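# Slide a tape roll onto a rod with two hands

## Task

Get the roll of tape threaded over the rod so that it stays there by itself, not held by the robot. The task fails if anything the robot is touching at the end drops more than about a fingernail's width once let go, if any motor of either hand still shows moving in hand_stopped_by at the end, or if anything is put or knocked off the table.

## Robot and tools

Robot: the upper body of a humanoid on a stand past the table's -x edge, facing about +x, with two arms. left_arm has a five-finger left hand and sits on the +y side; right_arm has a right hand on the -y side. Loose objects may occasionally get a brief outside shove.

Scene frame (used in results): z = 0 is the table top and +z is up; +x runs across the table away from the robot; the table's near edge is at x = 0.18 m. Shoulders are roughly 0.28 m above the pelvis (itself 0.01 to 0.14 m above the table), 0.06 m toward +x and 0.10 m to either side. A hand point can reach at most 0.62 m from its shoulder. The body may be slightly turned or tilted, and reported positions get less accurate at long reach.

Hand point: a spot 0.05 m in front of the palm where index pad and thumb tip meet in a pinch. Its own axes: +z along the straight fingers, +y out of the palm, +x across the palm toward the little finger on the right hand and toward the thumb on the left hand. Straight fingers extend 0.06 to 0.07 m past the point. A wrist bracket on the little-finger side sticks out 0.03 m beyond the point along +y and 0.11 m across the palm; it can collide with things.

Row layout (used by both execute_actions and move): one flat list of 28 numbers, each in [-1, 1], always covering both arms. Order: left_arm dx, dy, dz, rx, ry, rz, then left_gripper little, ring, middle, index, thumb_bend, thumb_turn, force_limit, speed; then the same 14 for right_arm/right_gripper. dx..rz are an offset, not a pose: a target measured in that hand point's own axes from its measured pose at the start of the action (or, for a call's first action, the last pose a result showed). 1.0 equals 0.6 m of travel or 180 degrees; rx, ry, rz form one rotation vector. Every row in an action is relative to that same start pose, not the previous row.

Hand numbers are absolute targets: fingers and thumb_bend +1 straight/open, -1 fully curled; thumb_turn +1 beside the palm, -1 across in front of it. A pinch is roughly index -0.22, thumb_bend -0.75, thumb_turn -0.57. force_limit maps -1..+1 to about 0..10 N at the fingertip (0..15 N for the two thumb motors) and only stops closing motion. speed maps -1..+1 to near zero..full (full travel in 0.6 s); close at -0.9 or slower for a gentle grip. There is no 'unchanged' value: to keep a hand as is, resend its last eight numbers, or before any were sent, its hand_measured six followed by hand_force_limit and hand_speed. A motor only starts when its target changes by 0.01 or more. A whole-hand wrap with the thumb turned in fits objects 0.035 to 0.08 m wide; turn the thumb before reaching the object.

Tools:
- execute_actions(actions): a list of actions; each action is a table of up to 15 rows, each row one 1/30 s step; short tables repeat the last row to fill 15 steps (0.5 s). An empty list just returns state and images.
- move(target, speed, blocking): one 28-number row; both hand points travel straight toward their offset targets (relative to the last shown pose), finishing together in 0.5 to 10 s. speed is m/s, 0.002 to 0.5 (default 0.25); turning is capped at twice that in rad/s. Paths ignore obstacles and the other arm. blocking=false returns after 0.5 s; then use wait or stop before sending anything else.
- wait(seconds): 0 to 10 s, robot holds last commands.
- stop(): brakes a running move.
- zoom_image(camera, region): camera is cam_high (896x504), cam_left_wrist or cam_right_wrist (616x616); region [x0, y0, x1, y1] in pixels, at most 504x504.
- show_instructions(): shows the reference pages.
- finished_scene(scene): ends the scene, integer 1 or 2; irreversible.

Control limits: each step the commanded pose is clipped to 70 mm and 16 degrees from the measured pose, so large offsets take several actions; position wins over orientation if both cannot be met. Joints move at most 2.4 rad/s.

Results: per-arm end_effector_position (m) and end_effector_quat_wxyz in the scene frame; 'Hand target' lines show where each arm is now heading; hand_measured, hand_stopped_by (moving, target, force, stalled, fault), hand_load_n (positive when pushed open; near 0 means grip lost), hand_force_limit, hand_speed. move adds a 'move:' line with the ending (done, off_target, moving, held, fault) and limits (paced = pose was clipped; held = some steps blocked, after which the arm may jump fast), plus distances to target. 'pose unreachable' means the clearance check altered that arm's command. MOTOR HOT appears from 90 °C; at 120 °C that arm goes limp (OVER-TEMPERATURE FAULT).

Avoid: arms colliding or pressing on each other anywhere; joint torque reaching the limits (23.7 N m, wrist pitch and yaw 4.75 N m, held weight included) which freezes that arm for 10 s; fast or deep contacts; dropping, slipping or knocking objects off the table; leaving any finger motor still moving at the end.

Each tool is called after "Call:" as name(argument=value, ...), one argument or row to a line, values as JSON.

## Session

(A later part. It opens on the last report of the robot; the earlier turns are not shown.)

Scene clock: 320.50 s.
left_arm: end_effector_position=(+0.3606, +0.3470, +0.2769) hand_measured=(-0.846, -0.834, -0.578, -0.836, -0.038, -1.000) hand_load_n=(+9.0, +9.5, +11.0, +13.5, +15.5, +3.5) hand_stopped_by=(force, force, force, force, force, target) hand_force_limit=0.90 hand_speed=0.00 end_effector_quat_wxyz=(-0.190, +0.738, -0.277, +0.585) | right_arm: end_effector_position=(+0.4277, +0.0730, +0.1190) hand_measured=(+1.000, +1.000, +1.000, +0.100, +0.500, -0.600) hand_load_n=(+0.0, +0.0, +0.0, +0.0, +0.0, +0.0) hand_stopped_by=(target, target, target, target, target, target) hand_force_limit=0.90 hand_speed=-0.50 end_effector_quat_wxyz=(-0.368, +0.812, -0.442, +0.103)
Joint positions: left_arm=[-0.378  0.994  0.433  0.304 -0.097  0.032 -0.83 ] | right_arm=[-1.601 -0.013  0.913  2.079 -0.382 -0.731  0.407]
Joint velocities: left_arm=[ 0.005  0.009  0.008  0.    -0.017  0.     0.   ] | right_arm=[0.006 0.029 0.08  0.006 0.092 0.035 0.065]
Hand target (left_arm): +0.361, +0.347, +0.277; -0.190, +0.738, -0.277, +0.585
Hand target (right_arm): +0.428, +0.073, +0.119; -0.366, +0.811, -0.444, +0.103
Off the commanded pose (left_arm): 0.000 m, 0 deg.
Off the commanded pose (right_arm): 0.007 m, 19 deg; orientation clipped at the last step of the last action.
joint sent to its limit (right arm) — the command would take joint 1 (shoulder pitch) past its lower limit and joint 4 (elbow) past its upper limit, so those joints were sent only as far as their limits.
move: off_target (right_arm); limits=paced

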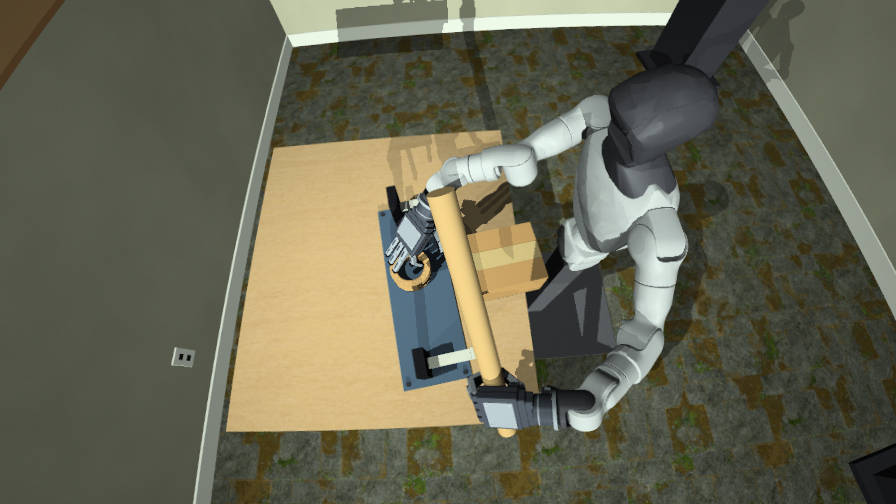

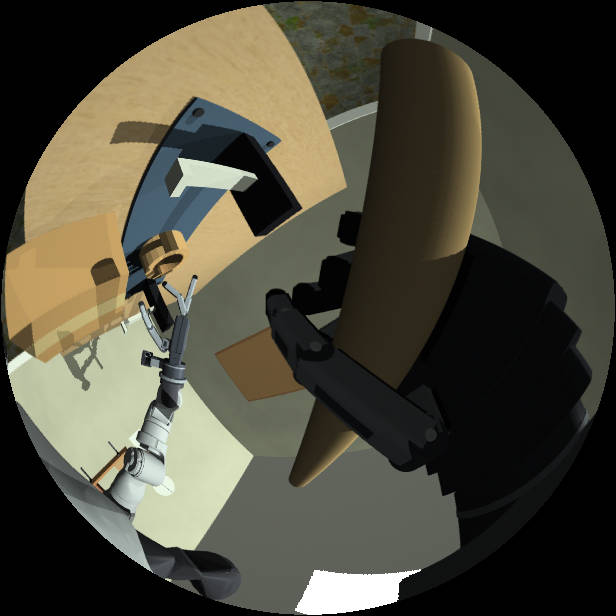

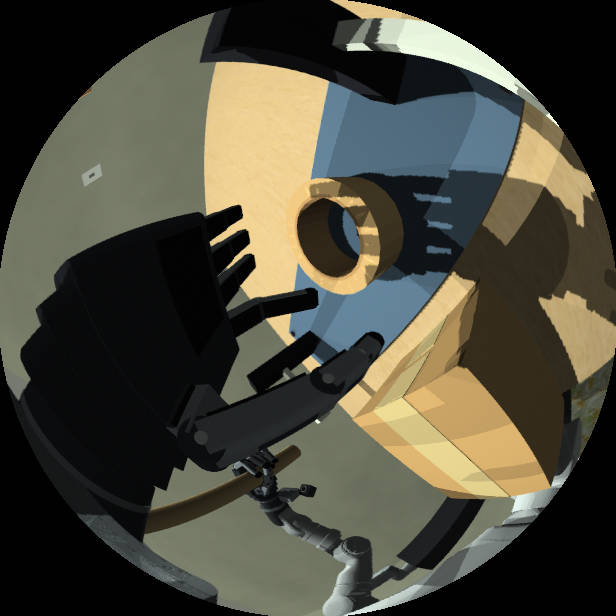

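Call:
move(
  target=[0,0,0,0,0,0,-1,-1,-1,-1,-0.9,-1,0.9,0,0.01,0.04,0.04,-0.06,0,0,1,1,1,0.1,0.5,-0.6,0.9,-0.5],
  speed=0.04,
)

Call:
zoom_image(
  camera="cam_high",
  region=[350,150,530,320],
)

Scene clock: 332.10 s.
left_arm: end_effector_position=(+0.3606, +0.3470, +0.2769) hand_measured=(-0.846, -0.834, -0.578, -0.836, -0.038, -1.000) hand_load_n=(+9.0, +9.5, +11.0, +13.5, +15.5, +3.5) hand_stopped_by=(force, force, force, force, force, target) hand_force_limit=0.90 hand_speed=0.00 end_effector_quat_wxyz=(-0.190, +0.738, -0.277, +0.585) | right_arm: end_effector_position=(+0.4283, +0.0717, +0.0878) hand_measured=(+1.000, +1.000, +1.000, +0.100, +0.500, -0.600) hand_load_n=(+0.0, +0.0, +0.0, +0.0, +0.0, +0.0) hand_stopped_by=(target, target, target, target, target, target) hand_force_limit=0.90 hand_speed=-0.50 end_effector_quat_wxyz=(-0.316, +0.822, -0.462, +0.104)
Joint positions: left_arm=[-0.378  0.994  0.433  0.304 -0.097  0.032 -0.83 ] | right_arm=[-1.395 -0.168  0.907  1.434 -0.39  -0.275  0.585]
Joint velocities: left_arm=[ 0.014  0.011 -0.003 -0.006  0.     0.     0.   ] | right_arm=[ 0.008 -0.008 -0.003  0.003 -0.009  0.003 -0.001]
Hand target (left_arm): +0.361, +0.347, +0.277; -0.190, +0.738, -0.277, +0.585
Hand target (right_arm): +0.428, +0.072, +0.087; -0.315, +0.823, -0.460, +0.106
Off the commanded pose (left_arm): 0.000 m, 0 deg.
Off the commanded pose (right_arm): 0.003 m, 6 deg.
move: off_target (right_arm)

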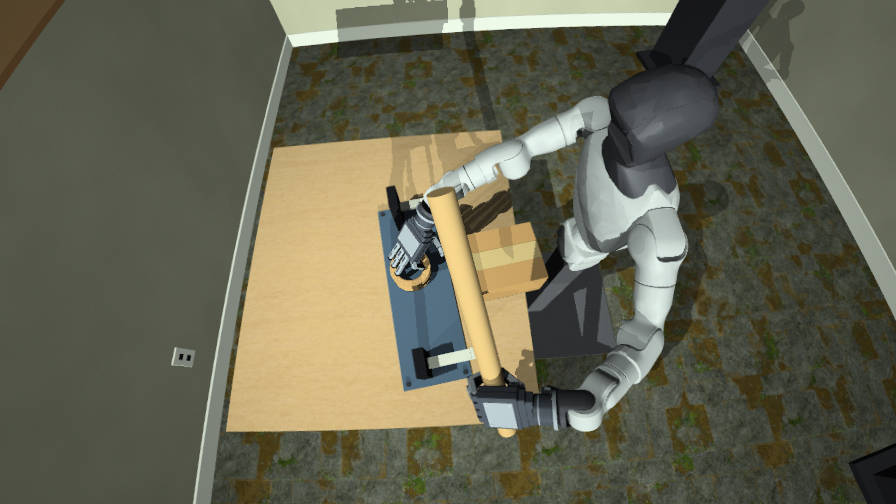

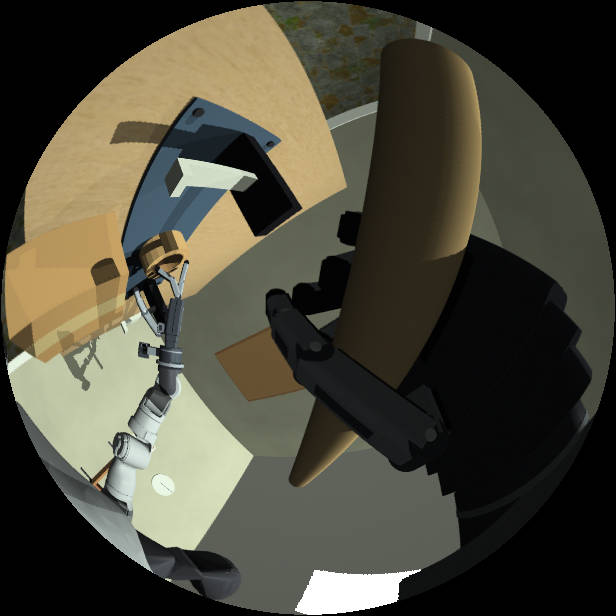

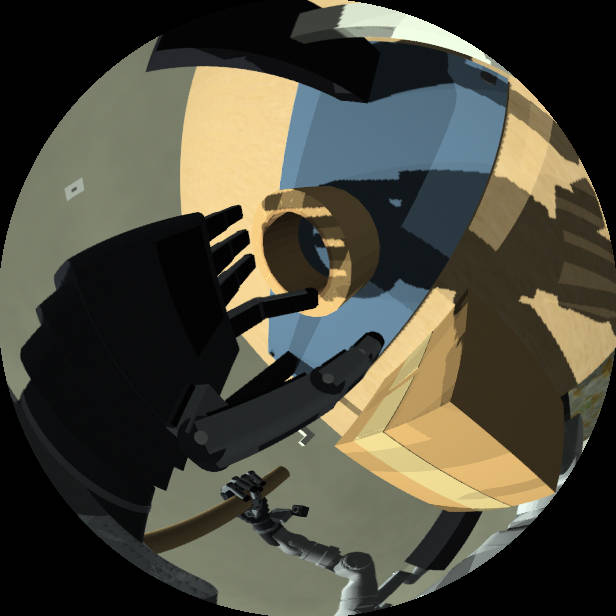

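Region (350, 150, 530, 320) of cam_high's 896x504 image, scaled by 2.800, with more detail than that image has.

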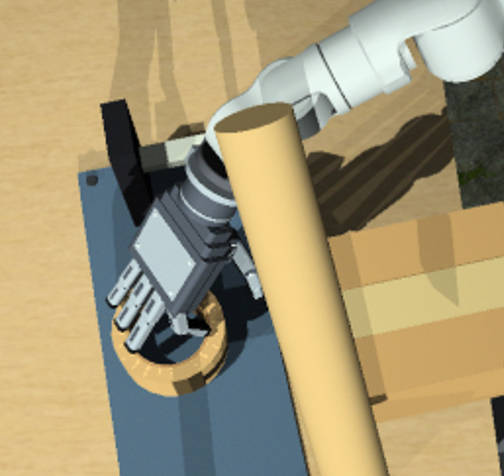

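Call:
move(
  target=[0,0,0,0,0,0,-1,-1,-1,-1,-0.9,-1,0.9,0,0.014,-0.025,0.018,0,0,0,1,1,1,0.2,0.6,-0.6,0.9,-0.5],
  speed=0.04,
)

Call:
move(
  target=[0,0,0,0,0,0,-1,-1,-1,-1,-0.9,-1,0.9,0,0.004,0.02,0.026,0,0,0,1,1,1,0.2,0.6,-0.6,0.9,-0.5],
  speed=0.03,
)

Call:
zoom_image(
  camera="cam_high",
  region=[350,150,530,320],
)

Scene clock: 340.63 s.
left_arm: end_effector_position=(+0.3606, +0.3470, +0.2769) hand_measured=(-0.846, -0.834, -0.578, -0.836, -0.038, -1.000) hand_load_n=(+9.0, +9.5, +11.0, +13.5, +15.5, +3.5) hand_stopped_by=(force, force, force, force, force, target) hand_force_limit=0.90 hand_speed=0.00 end_effector_quat_wxyz=(-0.190, +0.738, -0.277, +0.585) | right_arm: end_effector_position=(+0.4482, +0.0749, +0.0886) hand_measured=(+1.000, +1.000, +1.000, +0.200, +0.600, -0.600) hand_load_n=(+0.0, +0.0, +0.0, +0.0, +0.0, +0.0) hand_stopped_by=(target, target, target, target, target, target) hand_force_limit=0.90 hand_speed=-0.50 end_effector_quat_wxyz=(-0.341, +0.801, -0.470, +0.147)
Joint positions: left_arm=[-0.378  0.994  0.433  0.304 -0.097  0.032 -0.83 ] | right_arm=[-1.389 -0.148  0.916  1.434 -0.407 -0.201  0.475]
Joint velocities: left_arm=[ 0.003 -0.002  0.006  0.    -0.002  0.     0.   ] | right_arm=[ 0.008 -0.002  0.     0.012 -0.015  0.003 -0.001]
Hand target (left_arm): +0.361, +0.347, +0.277; -0.190, +0.738, -0.277, +0.585
Hand target (right_arm): +0.448, +0.075, +0.087; -0.340, +0.802, -0.468, +0.149
Off the commanded pose (left_arm): 0.000 m, 0 deg.
Off the commanded pose (right_arm): 0.001 m, 6 deg.
move: off_target (right_arm)

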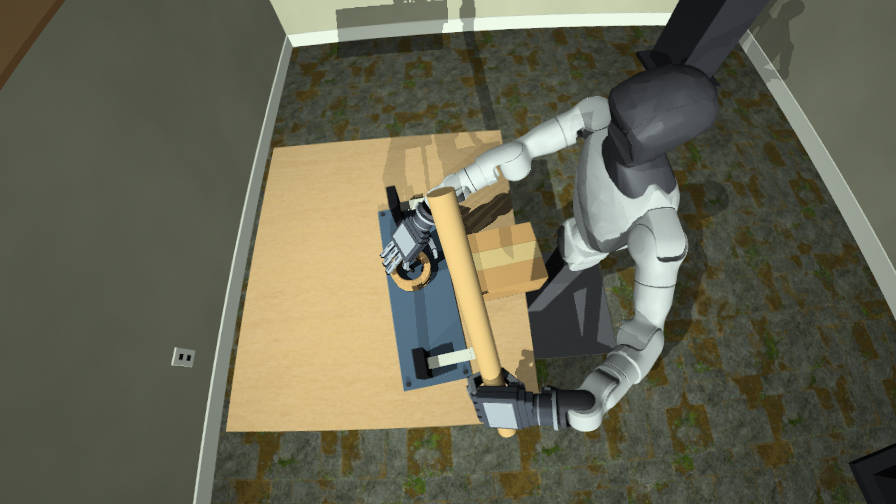

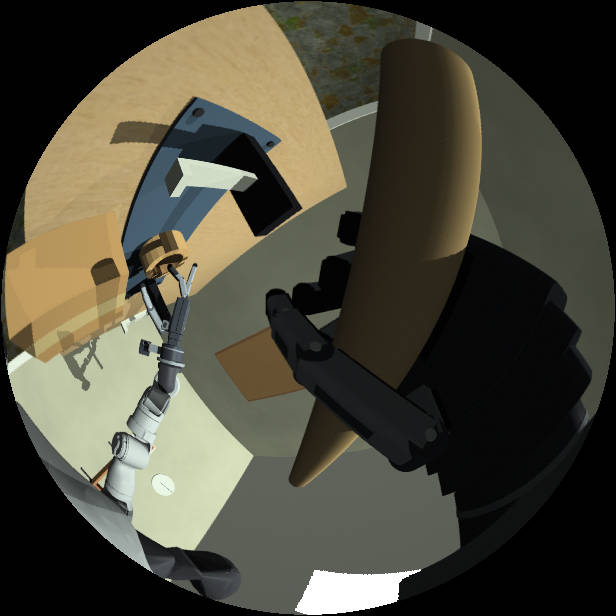

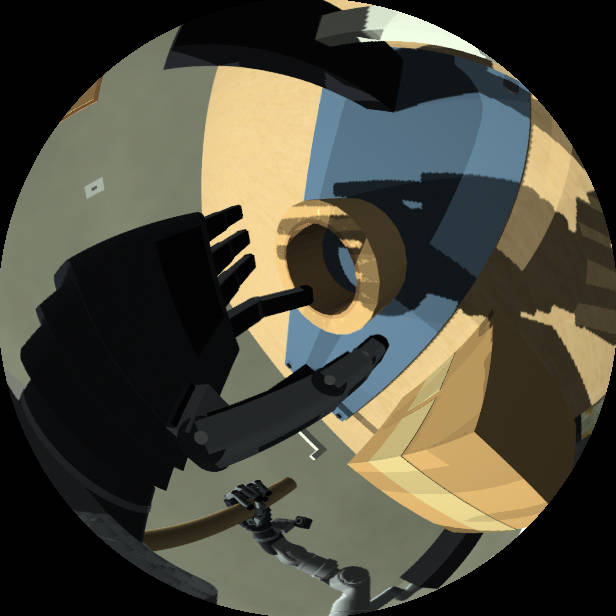

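Scene clock: 341.60 s.
left_arm: end_effector_position=(+0.3606, +0.3470, +0.2769) hand_measured=(-0.846, -0.834, -0.578, -0.836, -0.038, -1.000) hand_load_n=(+9.0, +9.5, +11.0, +13.5, +15.5, +3.5) hand_stopped_by=(force, force, force, force, force, target) hand_force_limit=0.90 hand_speed=0.00 end_effector_quat_wxyz=(-0.190, +0.738, -0.277, +0.585) | right_arm: end_effector_position=(+0.4506, +0.0749, +0.0694) hand_measured=(+1.000, +1.000, +1.000, +0.200, +0.600, -0.600) hand_load_n=(+0.0, +0.0, +0.0, +0.0, +0.0, +0.0) hand_stopped_by=(target, target, target, target, target, target) hand_force_limit=0.90 hand_speed=-0.50 end_effector_quat_wxyz=(-0.355, +0.785, -0.477, +0.171)
Joint positions: left_arm=[-0.378  0.994  0.433  0.304 -0.097  0.032 -0.83 ] | right_arm=[-1.328 -0.118  0.928  1.434 -0.426 -0.149  0.355]
Joint velocities: left_arm=[ 0.002  0.002  0.002 -0.002  0.     0.     0.   ] | right_arm=[-0.009  0.     0.011 -0.003  0.005  0.001 -0.001]
Hand target (left_arm): +0.361, +0.347, +0.277; -0.190, +0.738, -0.277, +0.585
Hand target (right_arm): +0.451, +0.075, +0.069; -0.355, +0.787, -0.475, +0.173
Off the commanded pose (left_arm): 0.000 m, 0 deg.
Off the commanded pose (right_arm): 0.001 m, 4 deg.
move: off_target (right_arm)

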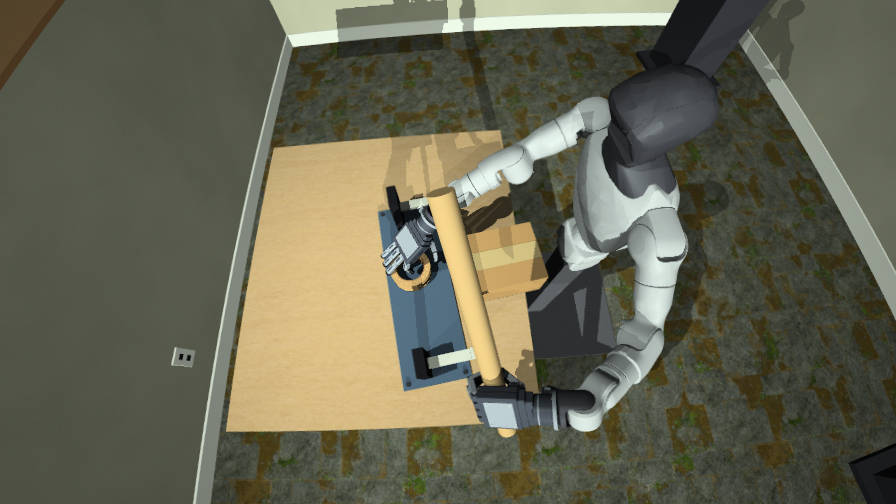

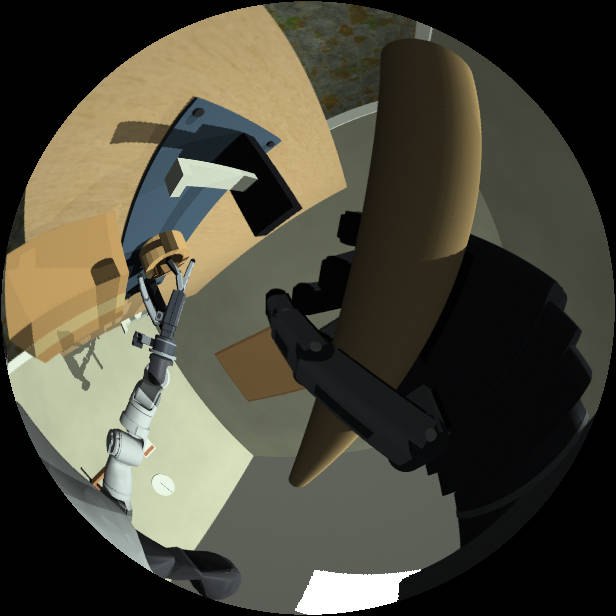

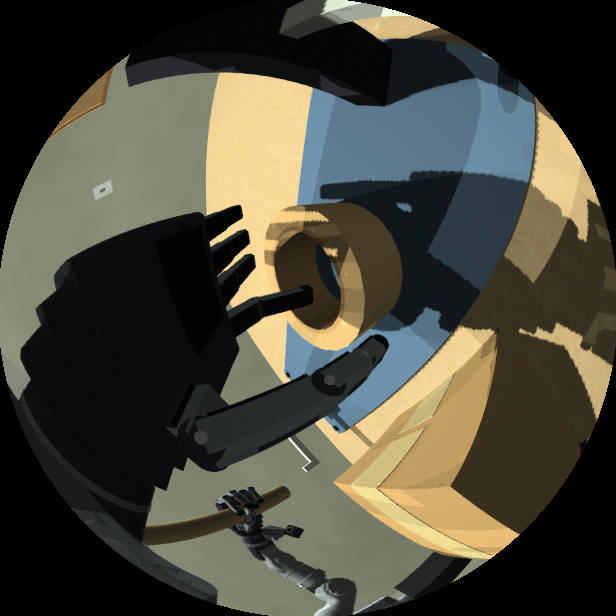

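Region (350, 150, 530, 320) of cam_high's 896x504 image, scaled by 2.800, with more detail than that image has.

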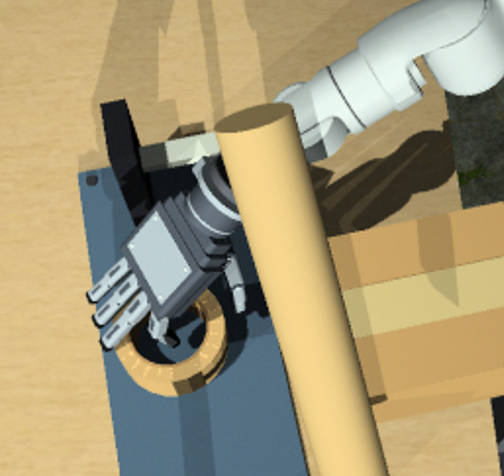

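Call:
move(
  target=[0,0,0,0,0,0,-1,-1,-1,-1,-0.9,-1,0.9,0,-0.004,-0.013,-0.022,0,0,0,1,1,1,0.2,0.6,-0.6,0.9,-0.5],
  speed=0.03,
)

Call:
zoom_image(
  camera="cam_high",
  region=[330,130,560,330],
)

Scene clock: 363.03 s.
left_arm: end_effector_position=(+0.3606, +0.3470, +0.2769) hand_measured=(-0.846, -0.834, -0.578, -0.836, -0.038, -1.000) hand_load_n=(+9.0, +9.5, +11.0, +13.5, +15.5, +3.5) hand_stopped_by=(force, force, force, force, force, target) hand_force_limit=0.90 hand_speed=0.00 end_effector_quat_wxyz=(-0.190, +0.738, -0.277, +0.585) | right_arm: end_effector_position=(+0.4461, +0.0744, +0.0838) hand_measured=(+1.000, +1.000, +1.000, +0.200, +0.600, -0.600) hand_load_n=(+0.0, +0.0, +0.0, +0.0, +0.0, +0.0) hand_stopped_by=(target, target, target, target, target, target) hand_force_limit=0.90 hand_speed=-0.50 end_effector_quat_wxyz=(-0.341, +0.801, -0.470, +0.147)
Joint positions: left_arm=[-0.378  0.994  0.433  0.304 -0.097  0.032 -0.83 ] | right_arm=[-1.376 -0.145  0.918  1.434 -0.41  -0.201  0.463]
Joint velocities: left_arm=[ 0.006  0.002 -0.011  0.012 -0.011  0.     0.   ] | right_arm=[ 0.003  0.005  0.     0.012  0.    -0.002  0.   ]
Hand target (left_arm): +0.361, +0.347, +0.277; -0.190, +0.738, -0.277, +0.585
Hand target (right_arm): +0.446, +0.074, +0.084; -0.342, +0.800, -0.472, +0.144
Off the commanded pose (left_arm): 0.000 m, 0 deg.
Off the commanded pose (right_arm): 0.001 m, 4 deg.
move: off_target (right_arm)

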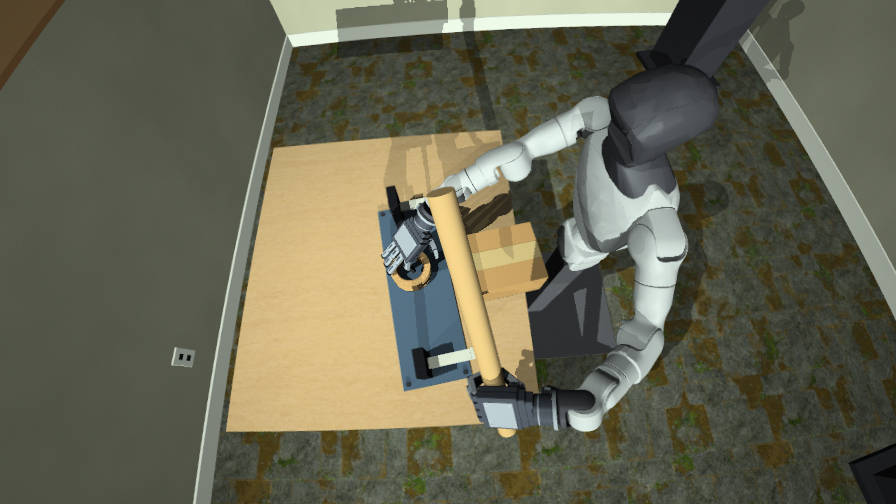

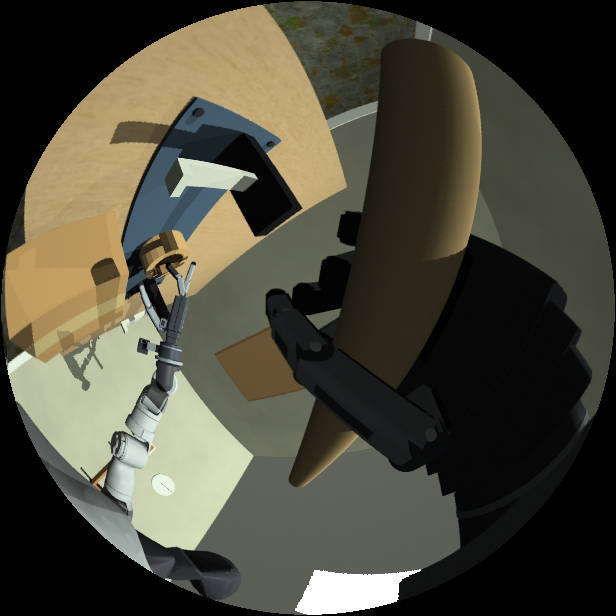

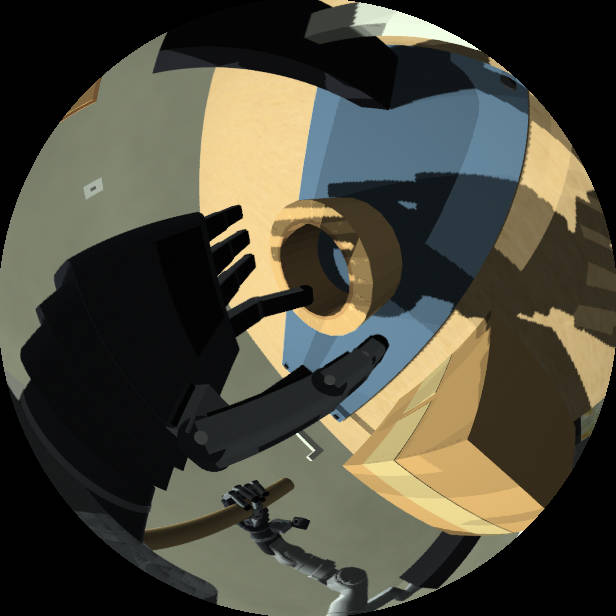

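Region (330, 130, 560, 330) of cam_high's 896x504 image, scaled by 2.191, with more detail than that image has; it fills the top 438 rows of this view, and the rest is white.

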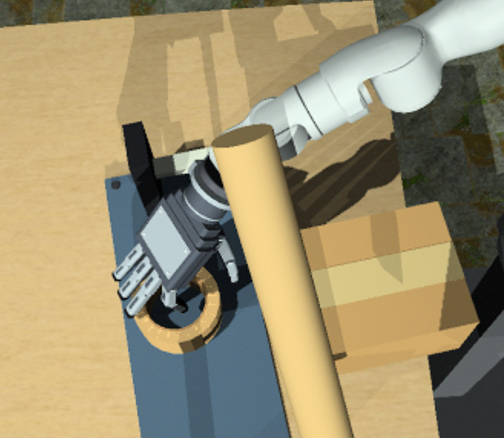

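Call:
move(
  target=[0,0,0,0,0,0,-1,-1,-1,-1,-0.9,-1,0.9,0,0,0.04,0.038,0,0,0,1,1,1,0.2,0.6,-0.6,0.9,-0.5],
  speed=0.03,
)

Call:
zoom_image(
  camera="cam_high",
  region=[350,180,480,310],
)

Scene clock: 367.47 s.
left_arm: end_effector_position=(+0.3606, +0.3470, +0.2769) hand_measured=(-0.846, -0.834, -0.578, -0.836, -0.038, -1.000) hand_load_n=(+9.0, +9.5, +11.0, +13.5, +15.5, +3.5) hand_stopped_by=(force, force, force, force, force, target) hand_force_limit=0.90 hand_speed=0.00 end_effector_quat_wxyz=(-0.190, +0.738, -0.277, +0.585) | right_arm: end_effector_position=(+0.4484, +0.0783, +0.0572) hand_measured=(+1.000, +1.000, +1.000, +0.200, +0.600, -0.600) hand_load_n=(+0.0, +0.0, +0.0, +0.0, +0.0, +0.0) hand_stopped_by=(target, target, target, target, target, target) hand_force_limit=0.90 hand_speed=-0.50 end_effector_quat_wxyz=(-0.366, +0.778, -0.476, +0.182)
Joint positions: left_arm=[-0.378  0.994  0.433  0.304 -0.097  0.032 -0.83 ] | right_arm=[-1.288 -0.092  0.938  1.434 -0.437 -0.122  0.278]
Joint velocities: left_arm=[-0.006  0.009  0.006  0.002 -0.009  0.     0.   ] | right_arm=[ 0.014  0.009 -0.003 -0.006  0.     0.003 -0.005]
Hand target (left_arm): +0.361, +0.347, +0.277; -0.190, +0.738, -0.277, +0.585
Hand target (right_arm): +0.444, +0.075, +0.051; -0.357, +0.782, -0.477, +0.180
Off the commanded pose (left_arm): 0.000 m, 0 deg.
Off the commanded pose (right_arm): 0.009 m, 6 deg.
move: off_target (right_arm)

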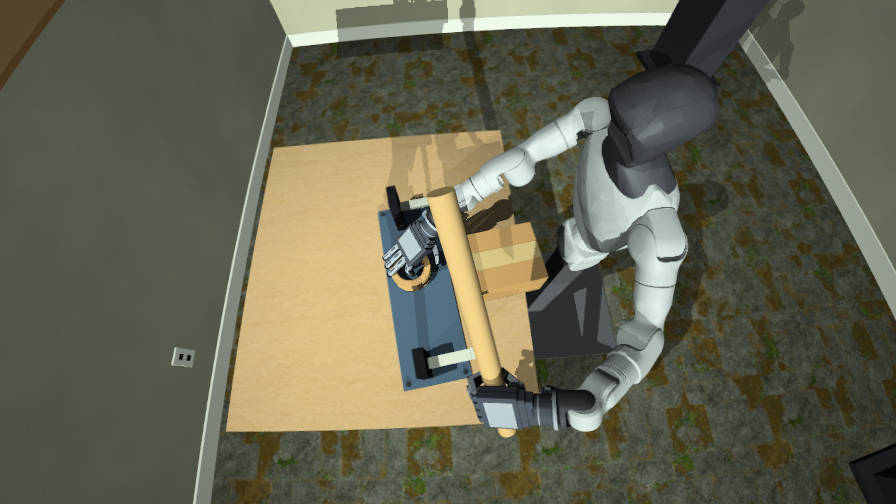

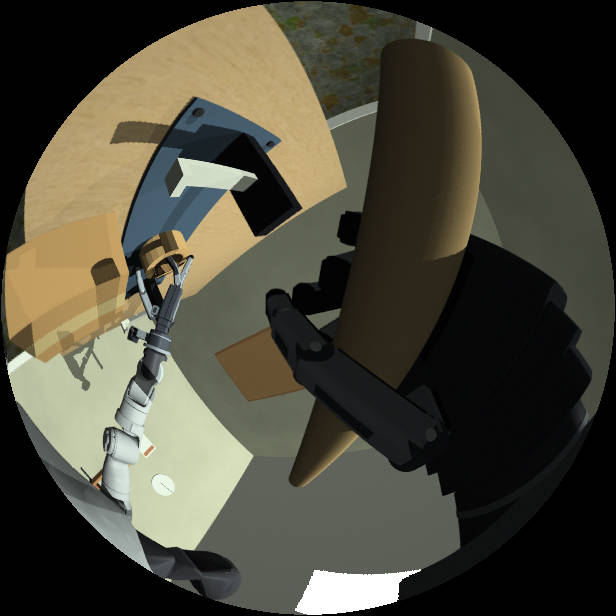

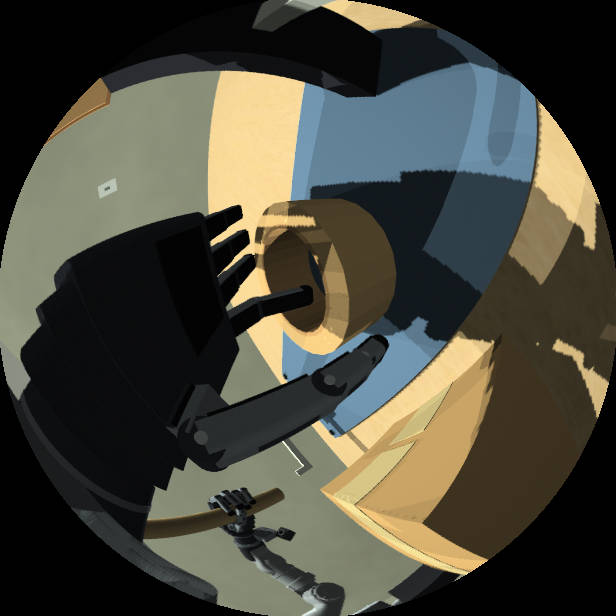

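Region (350, 180, 480, 310) of cam_high's 896x504 image, scaled by 3.877, with more detail than that image has.

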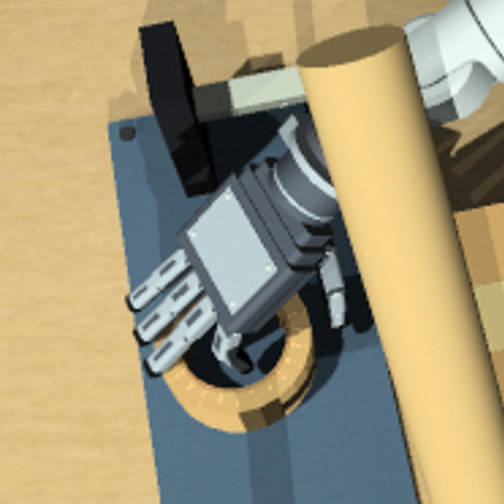

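Call:
move(
  target=[0,0,0,0,0,0,-1,-1,-1,-1,-0.9,-1,0.9,0,-0.01,0.03,0.0,0,0,0,1,1,1,0.1,0.6,-0.6,0.9,-0.5],
  speed=0.03,
)

Call:
move(
  target=[0,0,0,0,0,0,-1,-1,-1,-1,-0.9,-1,0.9,0,0,0,0,0,0,0,1,1,1,-0.5,-0.5,-0.6,0.9,-0.6],
)

Scene clock: 372.93 s.
left_arm: end_effector_position=(+0.3606, +0.3470, +0.2769) hand_measured=(-0.846, -0.834, -0.578, -0.836, -0.038, -1.000) hand_load_n=(+9.0, +9.5, +11.0, +13.5, +15.5, +3.5) hand_stopped_by=(force, force, force, force, force, target) hand_force_limit=0.90 hand_speed=0.00 end_effector_quat_wxyz=(-0.190, +0.738, -0.277, +0.585) | right_arm: end_effector_position=(+0.4487, +0.0789, +0.0556) hand_measured=(+1.000, +1.000, +1.000, +0.100, +0.600, -0.600) hand_load_n=(+0.0, +0.0, +0.5, +0.0, +0.0, +0.0) hand_stopped_by=(target, target, target, target, target, target) hand_force_limit=0.90 hand_speed=-0.50 end_effector_quat_wxyz=(-0.373, +0.776, -0.475, +0.184)
Joint positions: left_arm=[-0.378  0.994  0.433  0.304 -0.097  0.032 -0.83 ] | right_arm=[-1.278 -0.092  0.939  1.434 -0.437 -0.128  0.254]
Joint velocities: left_arm=[-0.009 -0.008  0.002 -0.003 -0.006  0.     0.   ] | right_arm=[ 0.     0.005 -0.017  0.008 -0.003  0.    -0.002]
Hand target (left_arm): +0.361, +0.347, +0.277; -0.190, +0.738, -0.277, +0.585
Hand target (right_arm): +0.436, +0.079, +0.044; -0.361, +0.784, -0.476, +0.169
Off the commanded pose (left_arm): 0.000 m, 0 deg.
Off the commanded pose (right_arm): 0.018 m, 1 deg.
move: off_target (right_arm)

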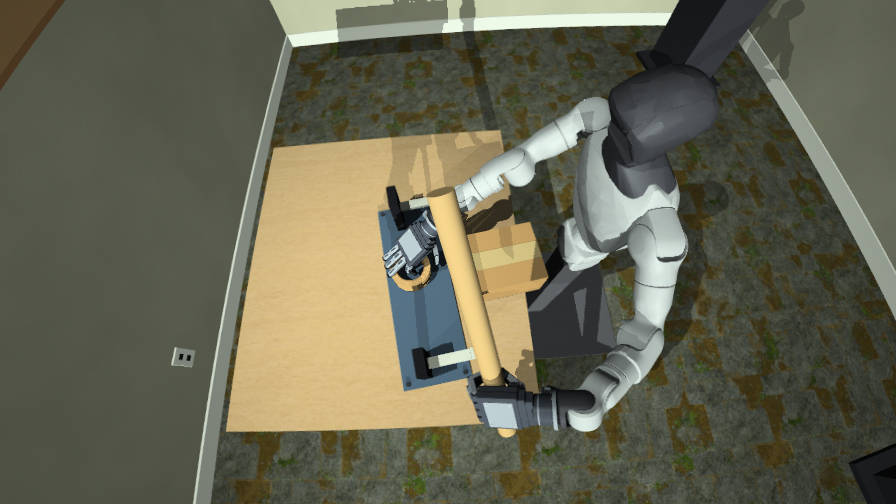

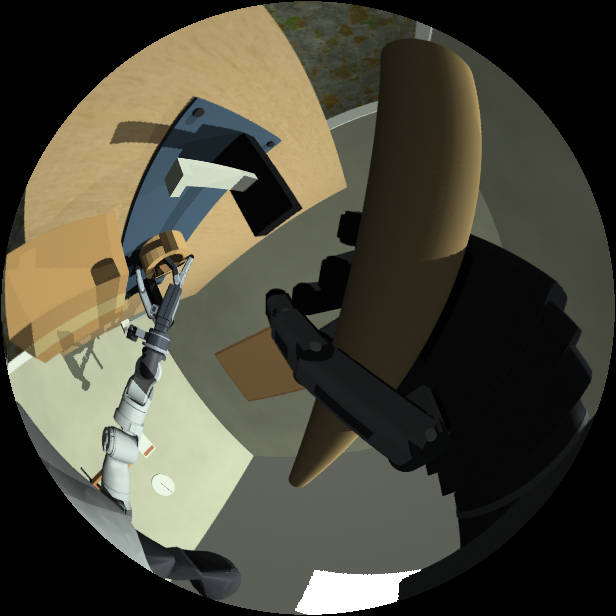

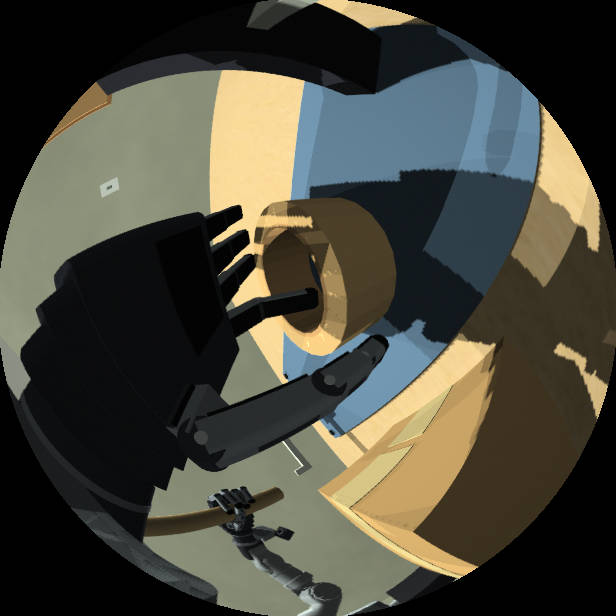

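Scene clock: 374.07 s.
left_arm: end_effector_position=(+0.3606, +0.3470, +0.2769) hand_measured=(-0.846, -0.834, -0.578, -0.836, -0.038, -1.000) hand_load_n=(+9.0, +9.5, +11.0, +13.5, +15.5, +3.5) hand_stopped_by=(force, force, force, force, force, target) hand_force_limit=0.90 hand_speed=0.00 end_effector_quat_wxyz=(-0.190, +0.738, -0.277, +0.585) | right_arm: end_effector_position=(+0.4479, +0.0785, +0.0547) hand_measured=(+1.000, +1.000, +1.000, -0.338, +0.278, -0.600) hand_load_n=(+0.0, +0.0, +0.0, +11.0, +13.5, -3.0) hand_stopped_by=(target, target, target, force, force, target) hand_force_limit=0.90 hand_speed=-0.60 end_effector_quat_wxyz=(-0.371, +0.776, -0.476, +0.183)
Joint positions: left_arm=[-0.378  0.994  0.433  0.304 -0.097  0.032 -0.83 ] | right_arm=[-1.276 -0.092  0.939  1.434 -0.437 -0.128  0.256]
Joint velocities: left_arm=[-0.011  0.009 -0.011  0.002  0.006  0.     0.   ] | right_arm=[ 0.014 -0.011  0.     0.006 -0.015  0.     0.   ]
Hand target (left_arm): +0.361, +0.347, +0.277; -0.190, +0.738, -0.277, +0.585
Hand target (right_arm): +0.449, +0.079, +0.056; -0.373, +0.776, -0.475, +0.184
Off the commanded pose (left_arm): 0.000 m, 0 deg.
Off the commanded pose (right_arm): 0.001 m, 0 deg.
move: done

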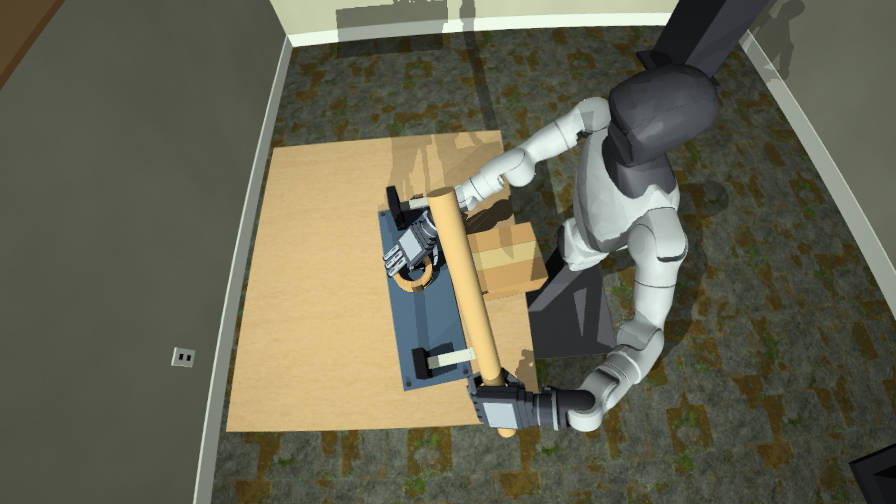

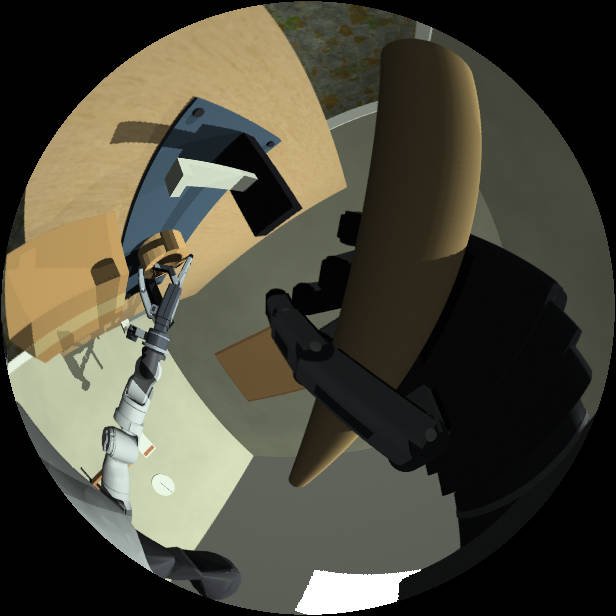

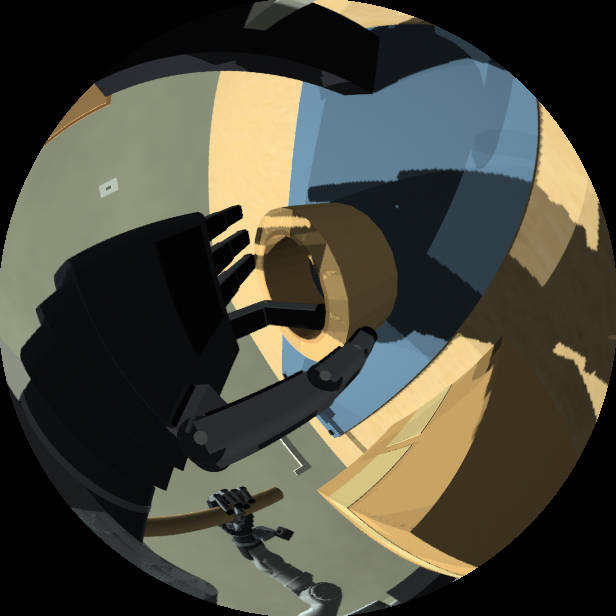

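Call:
move(
  target=[0,0,0,0,0,0,-1,-1,-1,-1,-0.9,-1,0.9,0,-0.01,-0.07,-0.08,0,0,0,1,1,1,-0.5,-0.5,-0.6,0.9,-0.6],
  speed=0.05,
)

Scene clock: 379.30 s.
left_arm: end_effector_position=(+0.3606, +0.3470, +0.2769) hand_measured=(-0.846, -0.834, -0.578, -0.836, -0.038, -1.000) hand_load_n=(+9.0, +9.5, +11.0, +13.5, +15.5, +3.5) hand_stopped_by=(force, force, force, force, force, target) hand_force_limit=0.90 hand_speed=0.00 end_effector_quat_wxyz=(-0.190, +0.738, -0.277, +0.585) | right_arm: end_effector_position=(+0.4375, +0.0769, +0.1187) hand_measured=(+1.000, +1.000, +1.000, -0.338, +0.278, -0.600) hand_load_n=(+0.0, +0.0, +0.0, +11.5, +13.5, -2.0) hand_stopped_by=(target, target, target, force, force, target) hand_force_limit=0.90 hand_speed=-0.60 end_effector_quat_wxyz=(-0.327, +0.823, -0.454, +0.101)
Joint positions: left_arm=[-0.378  0.994  0.433  0.304 -0.097  0.032 -0.83 ] | right_arm=[-1.47  -0.194  0.885  1.433 -0.368 -0.299  0.654]
Joint velocities: left_arm=[ 0.    -0.002  0.002 -0.006 -0.005  0.     0.   ] | right_arm=[-0.012  0.005  0.008  0.017  0.006  0.     0.004]
Hand target (left_arm): +0.361, +0.347, +0.277; -0.190, +0.738, -0.277, +0.585
Hand target (right_arm): +0.437, +0.077, +0.119; -0.327, +0.822, -0.456, +0.099
Off the commanded pose (left_arm): 0.000 m, 0 deg.
Off the commanded pose (right_arm): 0.003 m, 12 deg.
move: off_target (right_arm)

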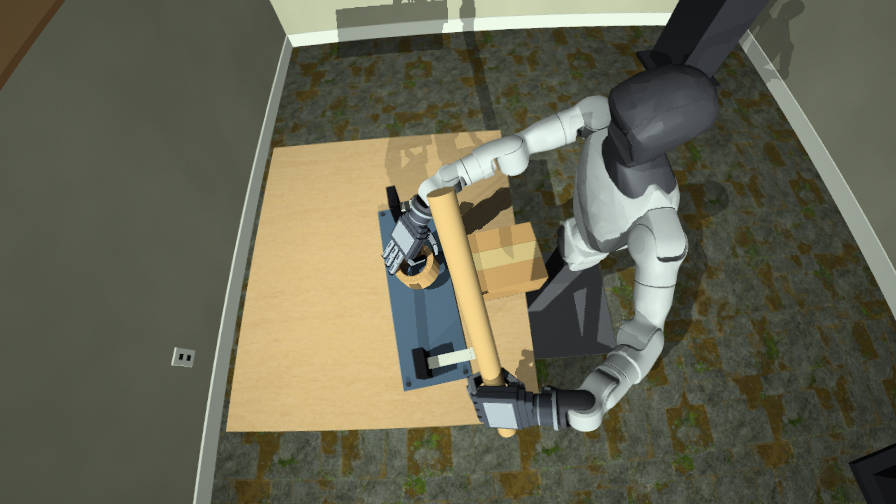

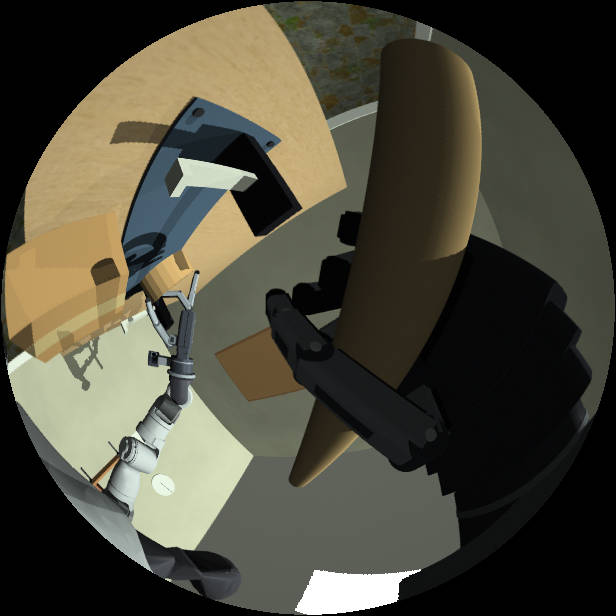

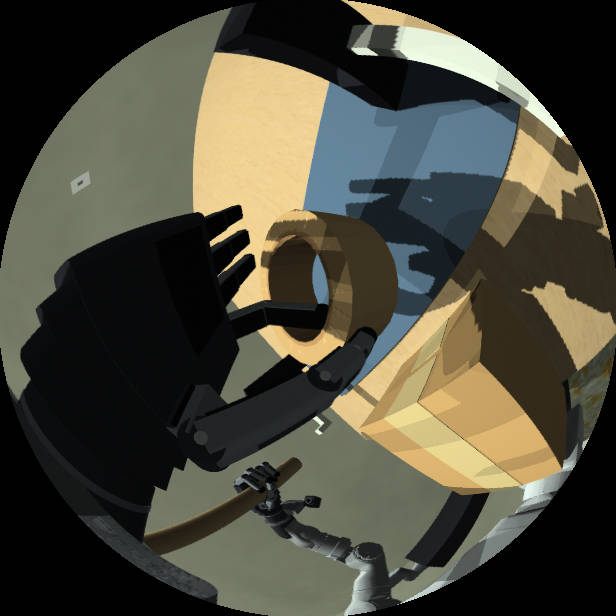

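Call:
move(
  target=[0,0,0,0,0,0,-1,-1,-1,-1,-0.9,-1,0.9,0,0.098,0.045,-0.272,0,0,0,1,1,1,-0.5,-0.5,-0.6,0.9,-0.6],
  speed=0.08,
)

Scene clock: 390.20 s.
left_arm: end_effector_position=(+0.3606, +0.3470, +0.2769) hand_measured=(-0.846, -0.834, -0.578, -0.836, -0.038, -1.000) hand_load_n=(+9.0, +9.5, +11.0, +13.5, +15.5, +3.5) hand_stopped_by=(force, force, force, force, force, target) hand_force_limit=0.90 hand_speed=0.00 end_effector_quat_wxyz=(-0.190, +0.738, -0.277, +0.585) | right_arm: end_effector_position=(+0.3757, -0.0562, +0.2183) hand_measured=(+1.000, +1.000, +1.000, -0.338, +0.278, -0.600) hand_load_n=(+0.0, +0.0, +0.0, +11.0, +13.5, -1.5) hand_stopped_by=(target, target, target, force, force, target) hand_force_limit=0.90 hand_speed=-0.60 end_effector_quat_wxyz=(-0.309, +0.864, -0.397, -0.029)
Joint positions: left_arm=[-0.378  0.994  0.433  0.304 -0.097  0.032 -0.83 ] | right_arm=[-1.601 -0.423  1.276  2.079  0.771 -1.218  1.636]
Joint velocities: left_arm=[ 0.005  0.002 -0.005 -0.005  0.006  0.     0.   ] | right_arm=[ 0.02   0.005 -0.011  0.003  0.002  0.007  0.   ]
Hand target (left_arm): +0.361, +0.347, +0.277; -0.190, +0.738, -0.277, +0.585
Hand target (right_arm): +0.376, -0.056, +0.219; -0.309, +0.863, -0.398, -0.029
Off the commanded pose (left_arm): 0.000 m, 0 deg.
Off the commanded pose (right_arm): 0.003 m, 17 deg; orientation clipped at the last step of the last action.
joint sent to its limit (right arm) — the command would take joint 1 (shoulder pitch) past its lower limit, joint 3 (shoulder yaw) past its upper limit and joint 4 (elbow) past its upper limit, so those joints were sent only as far as their limits.
move: off_target (right_arm); limits=paced

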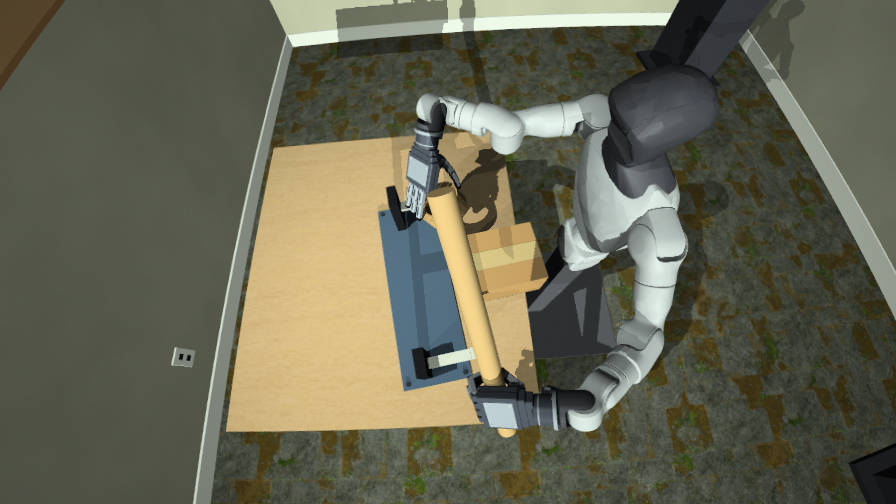

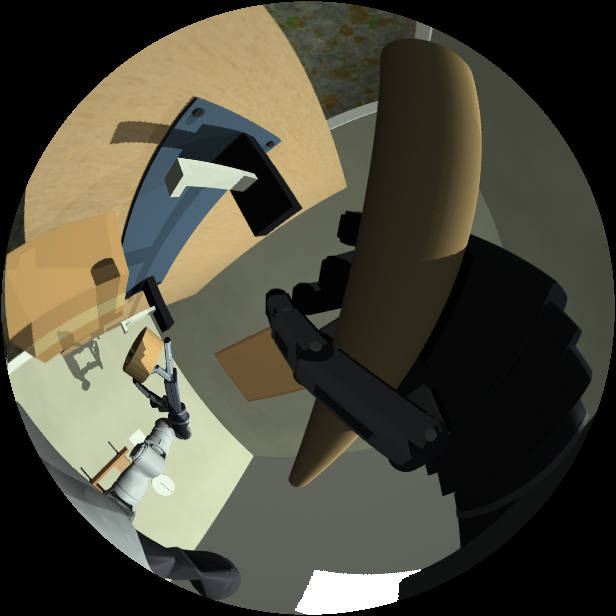

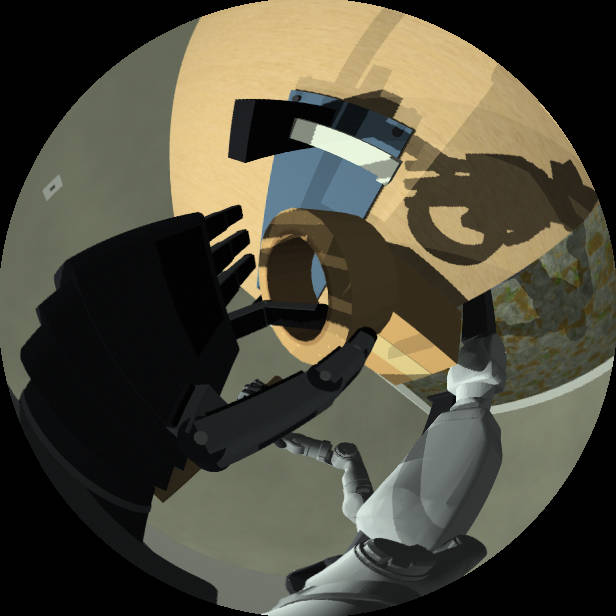

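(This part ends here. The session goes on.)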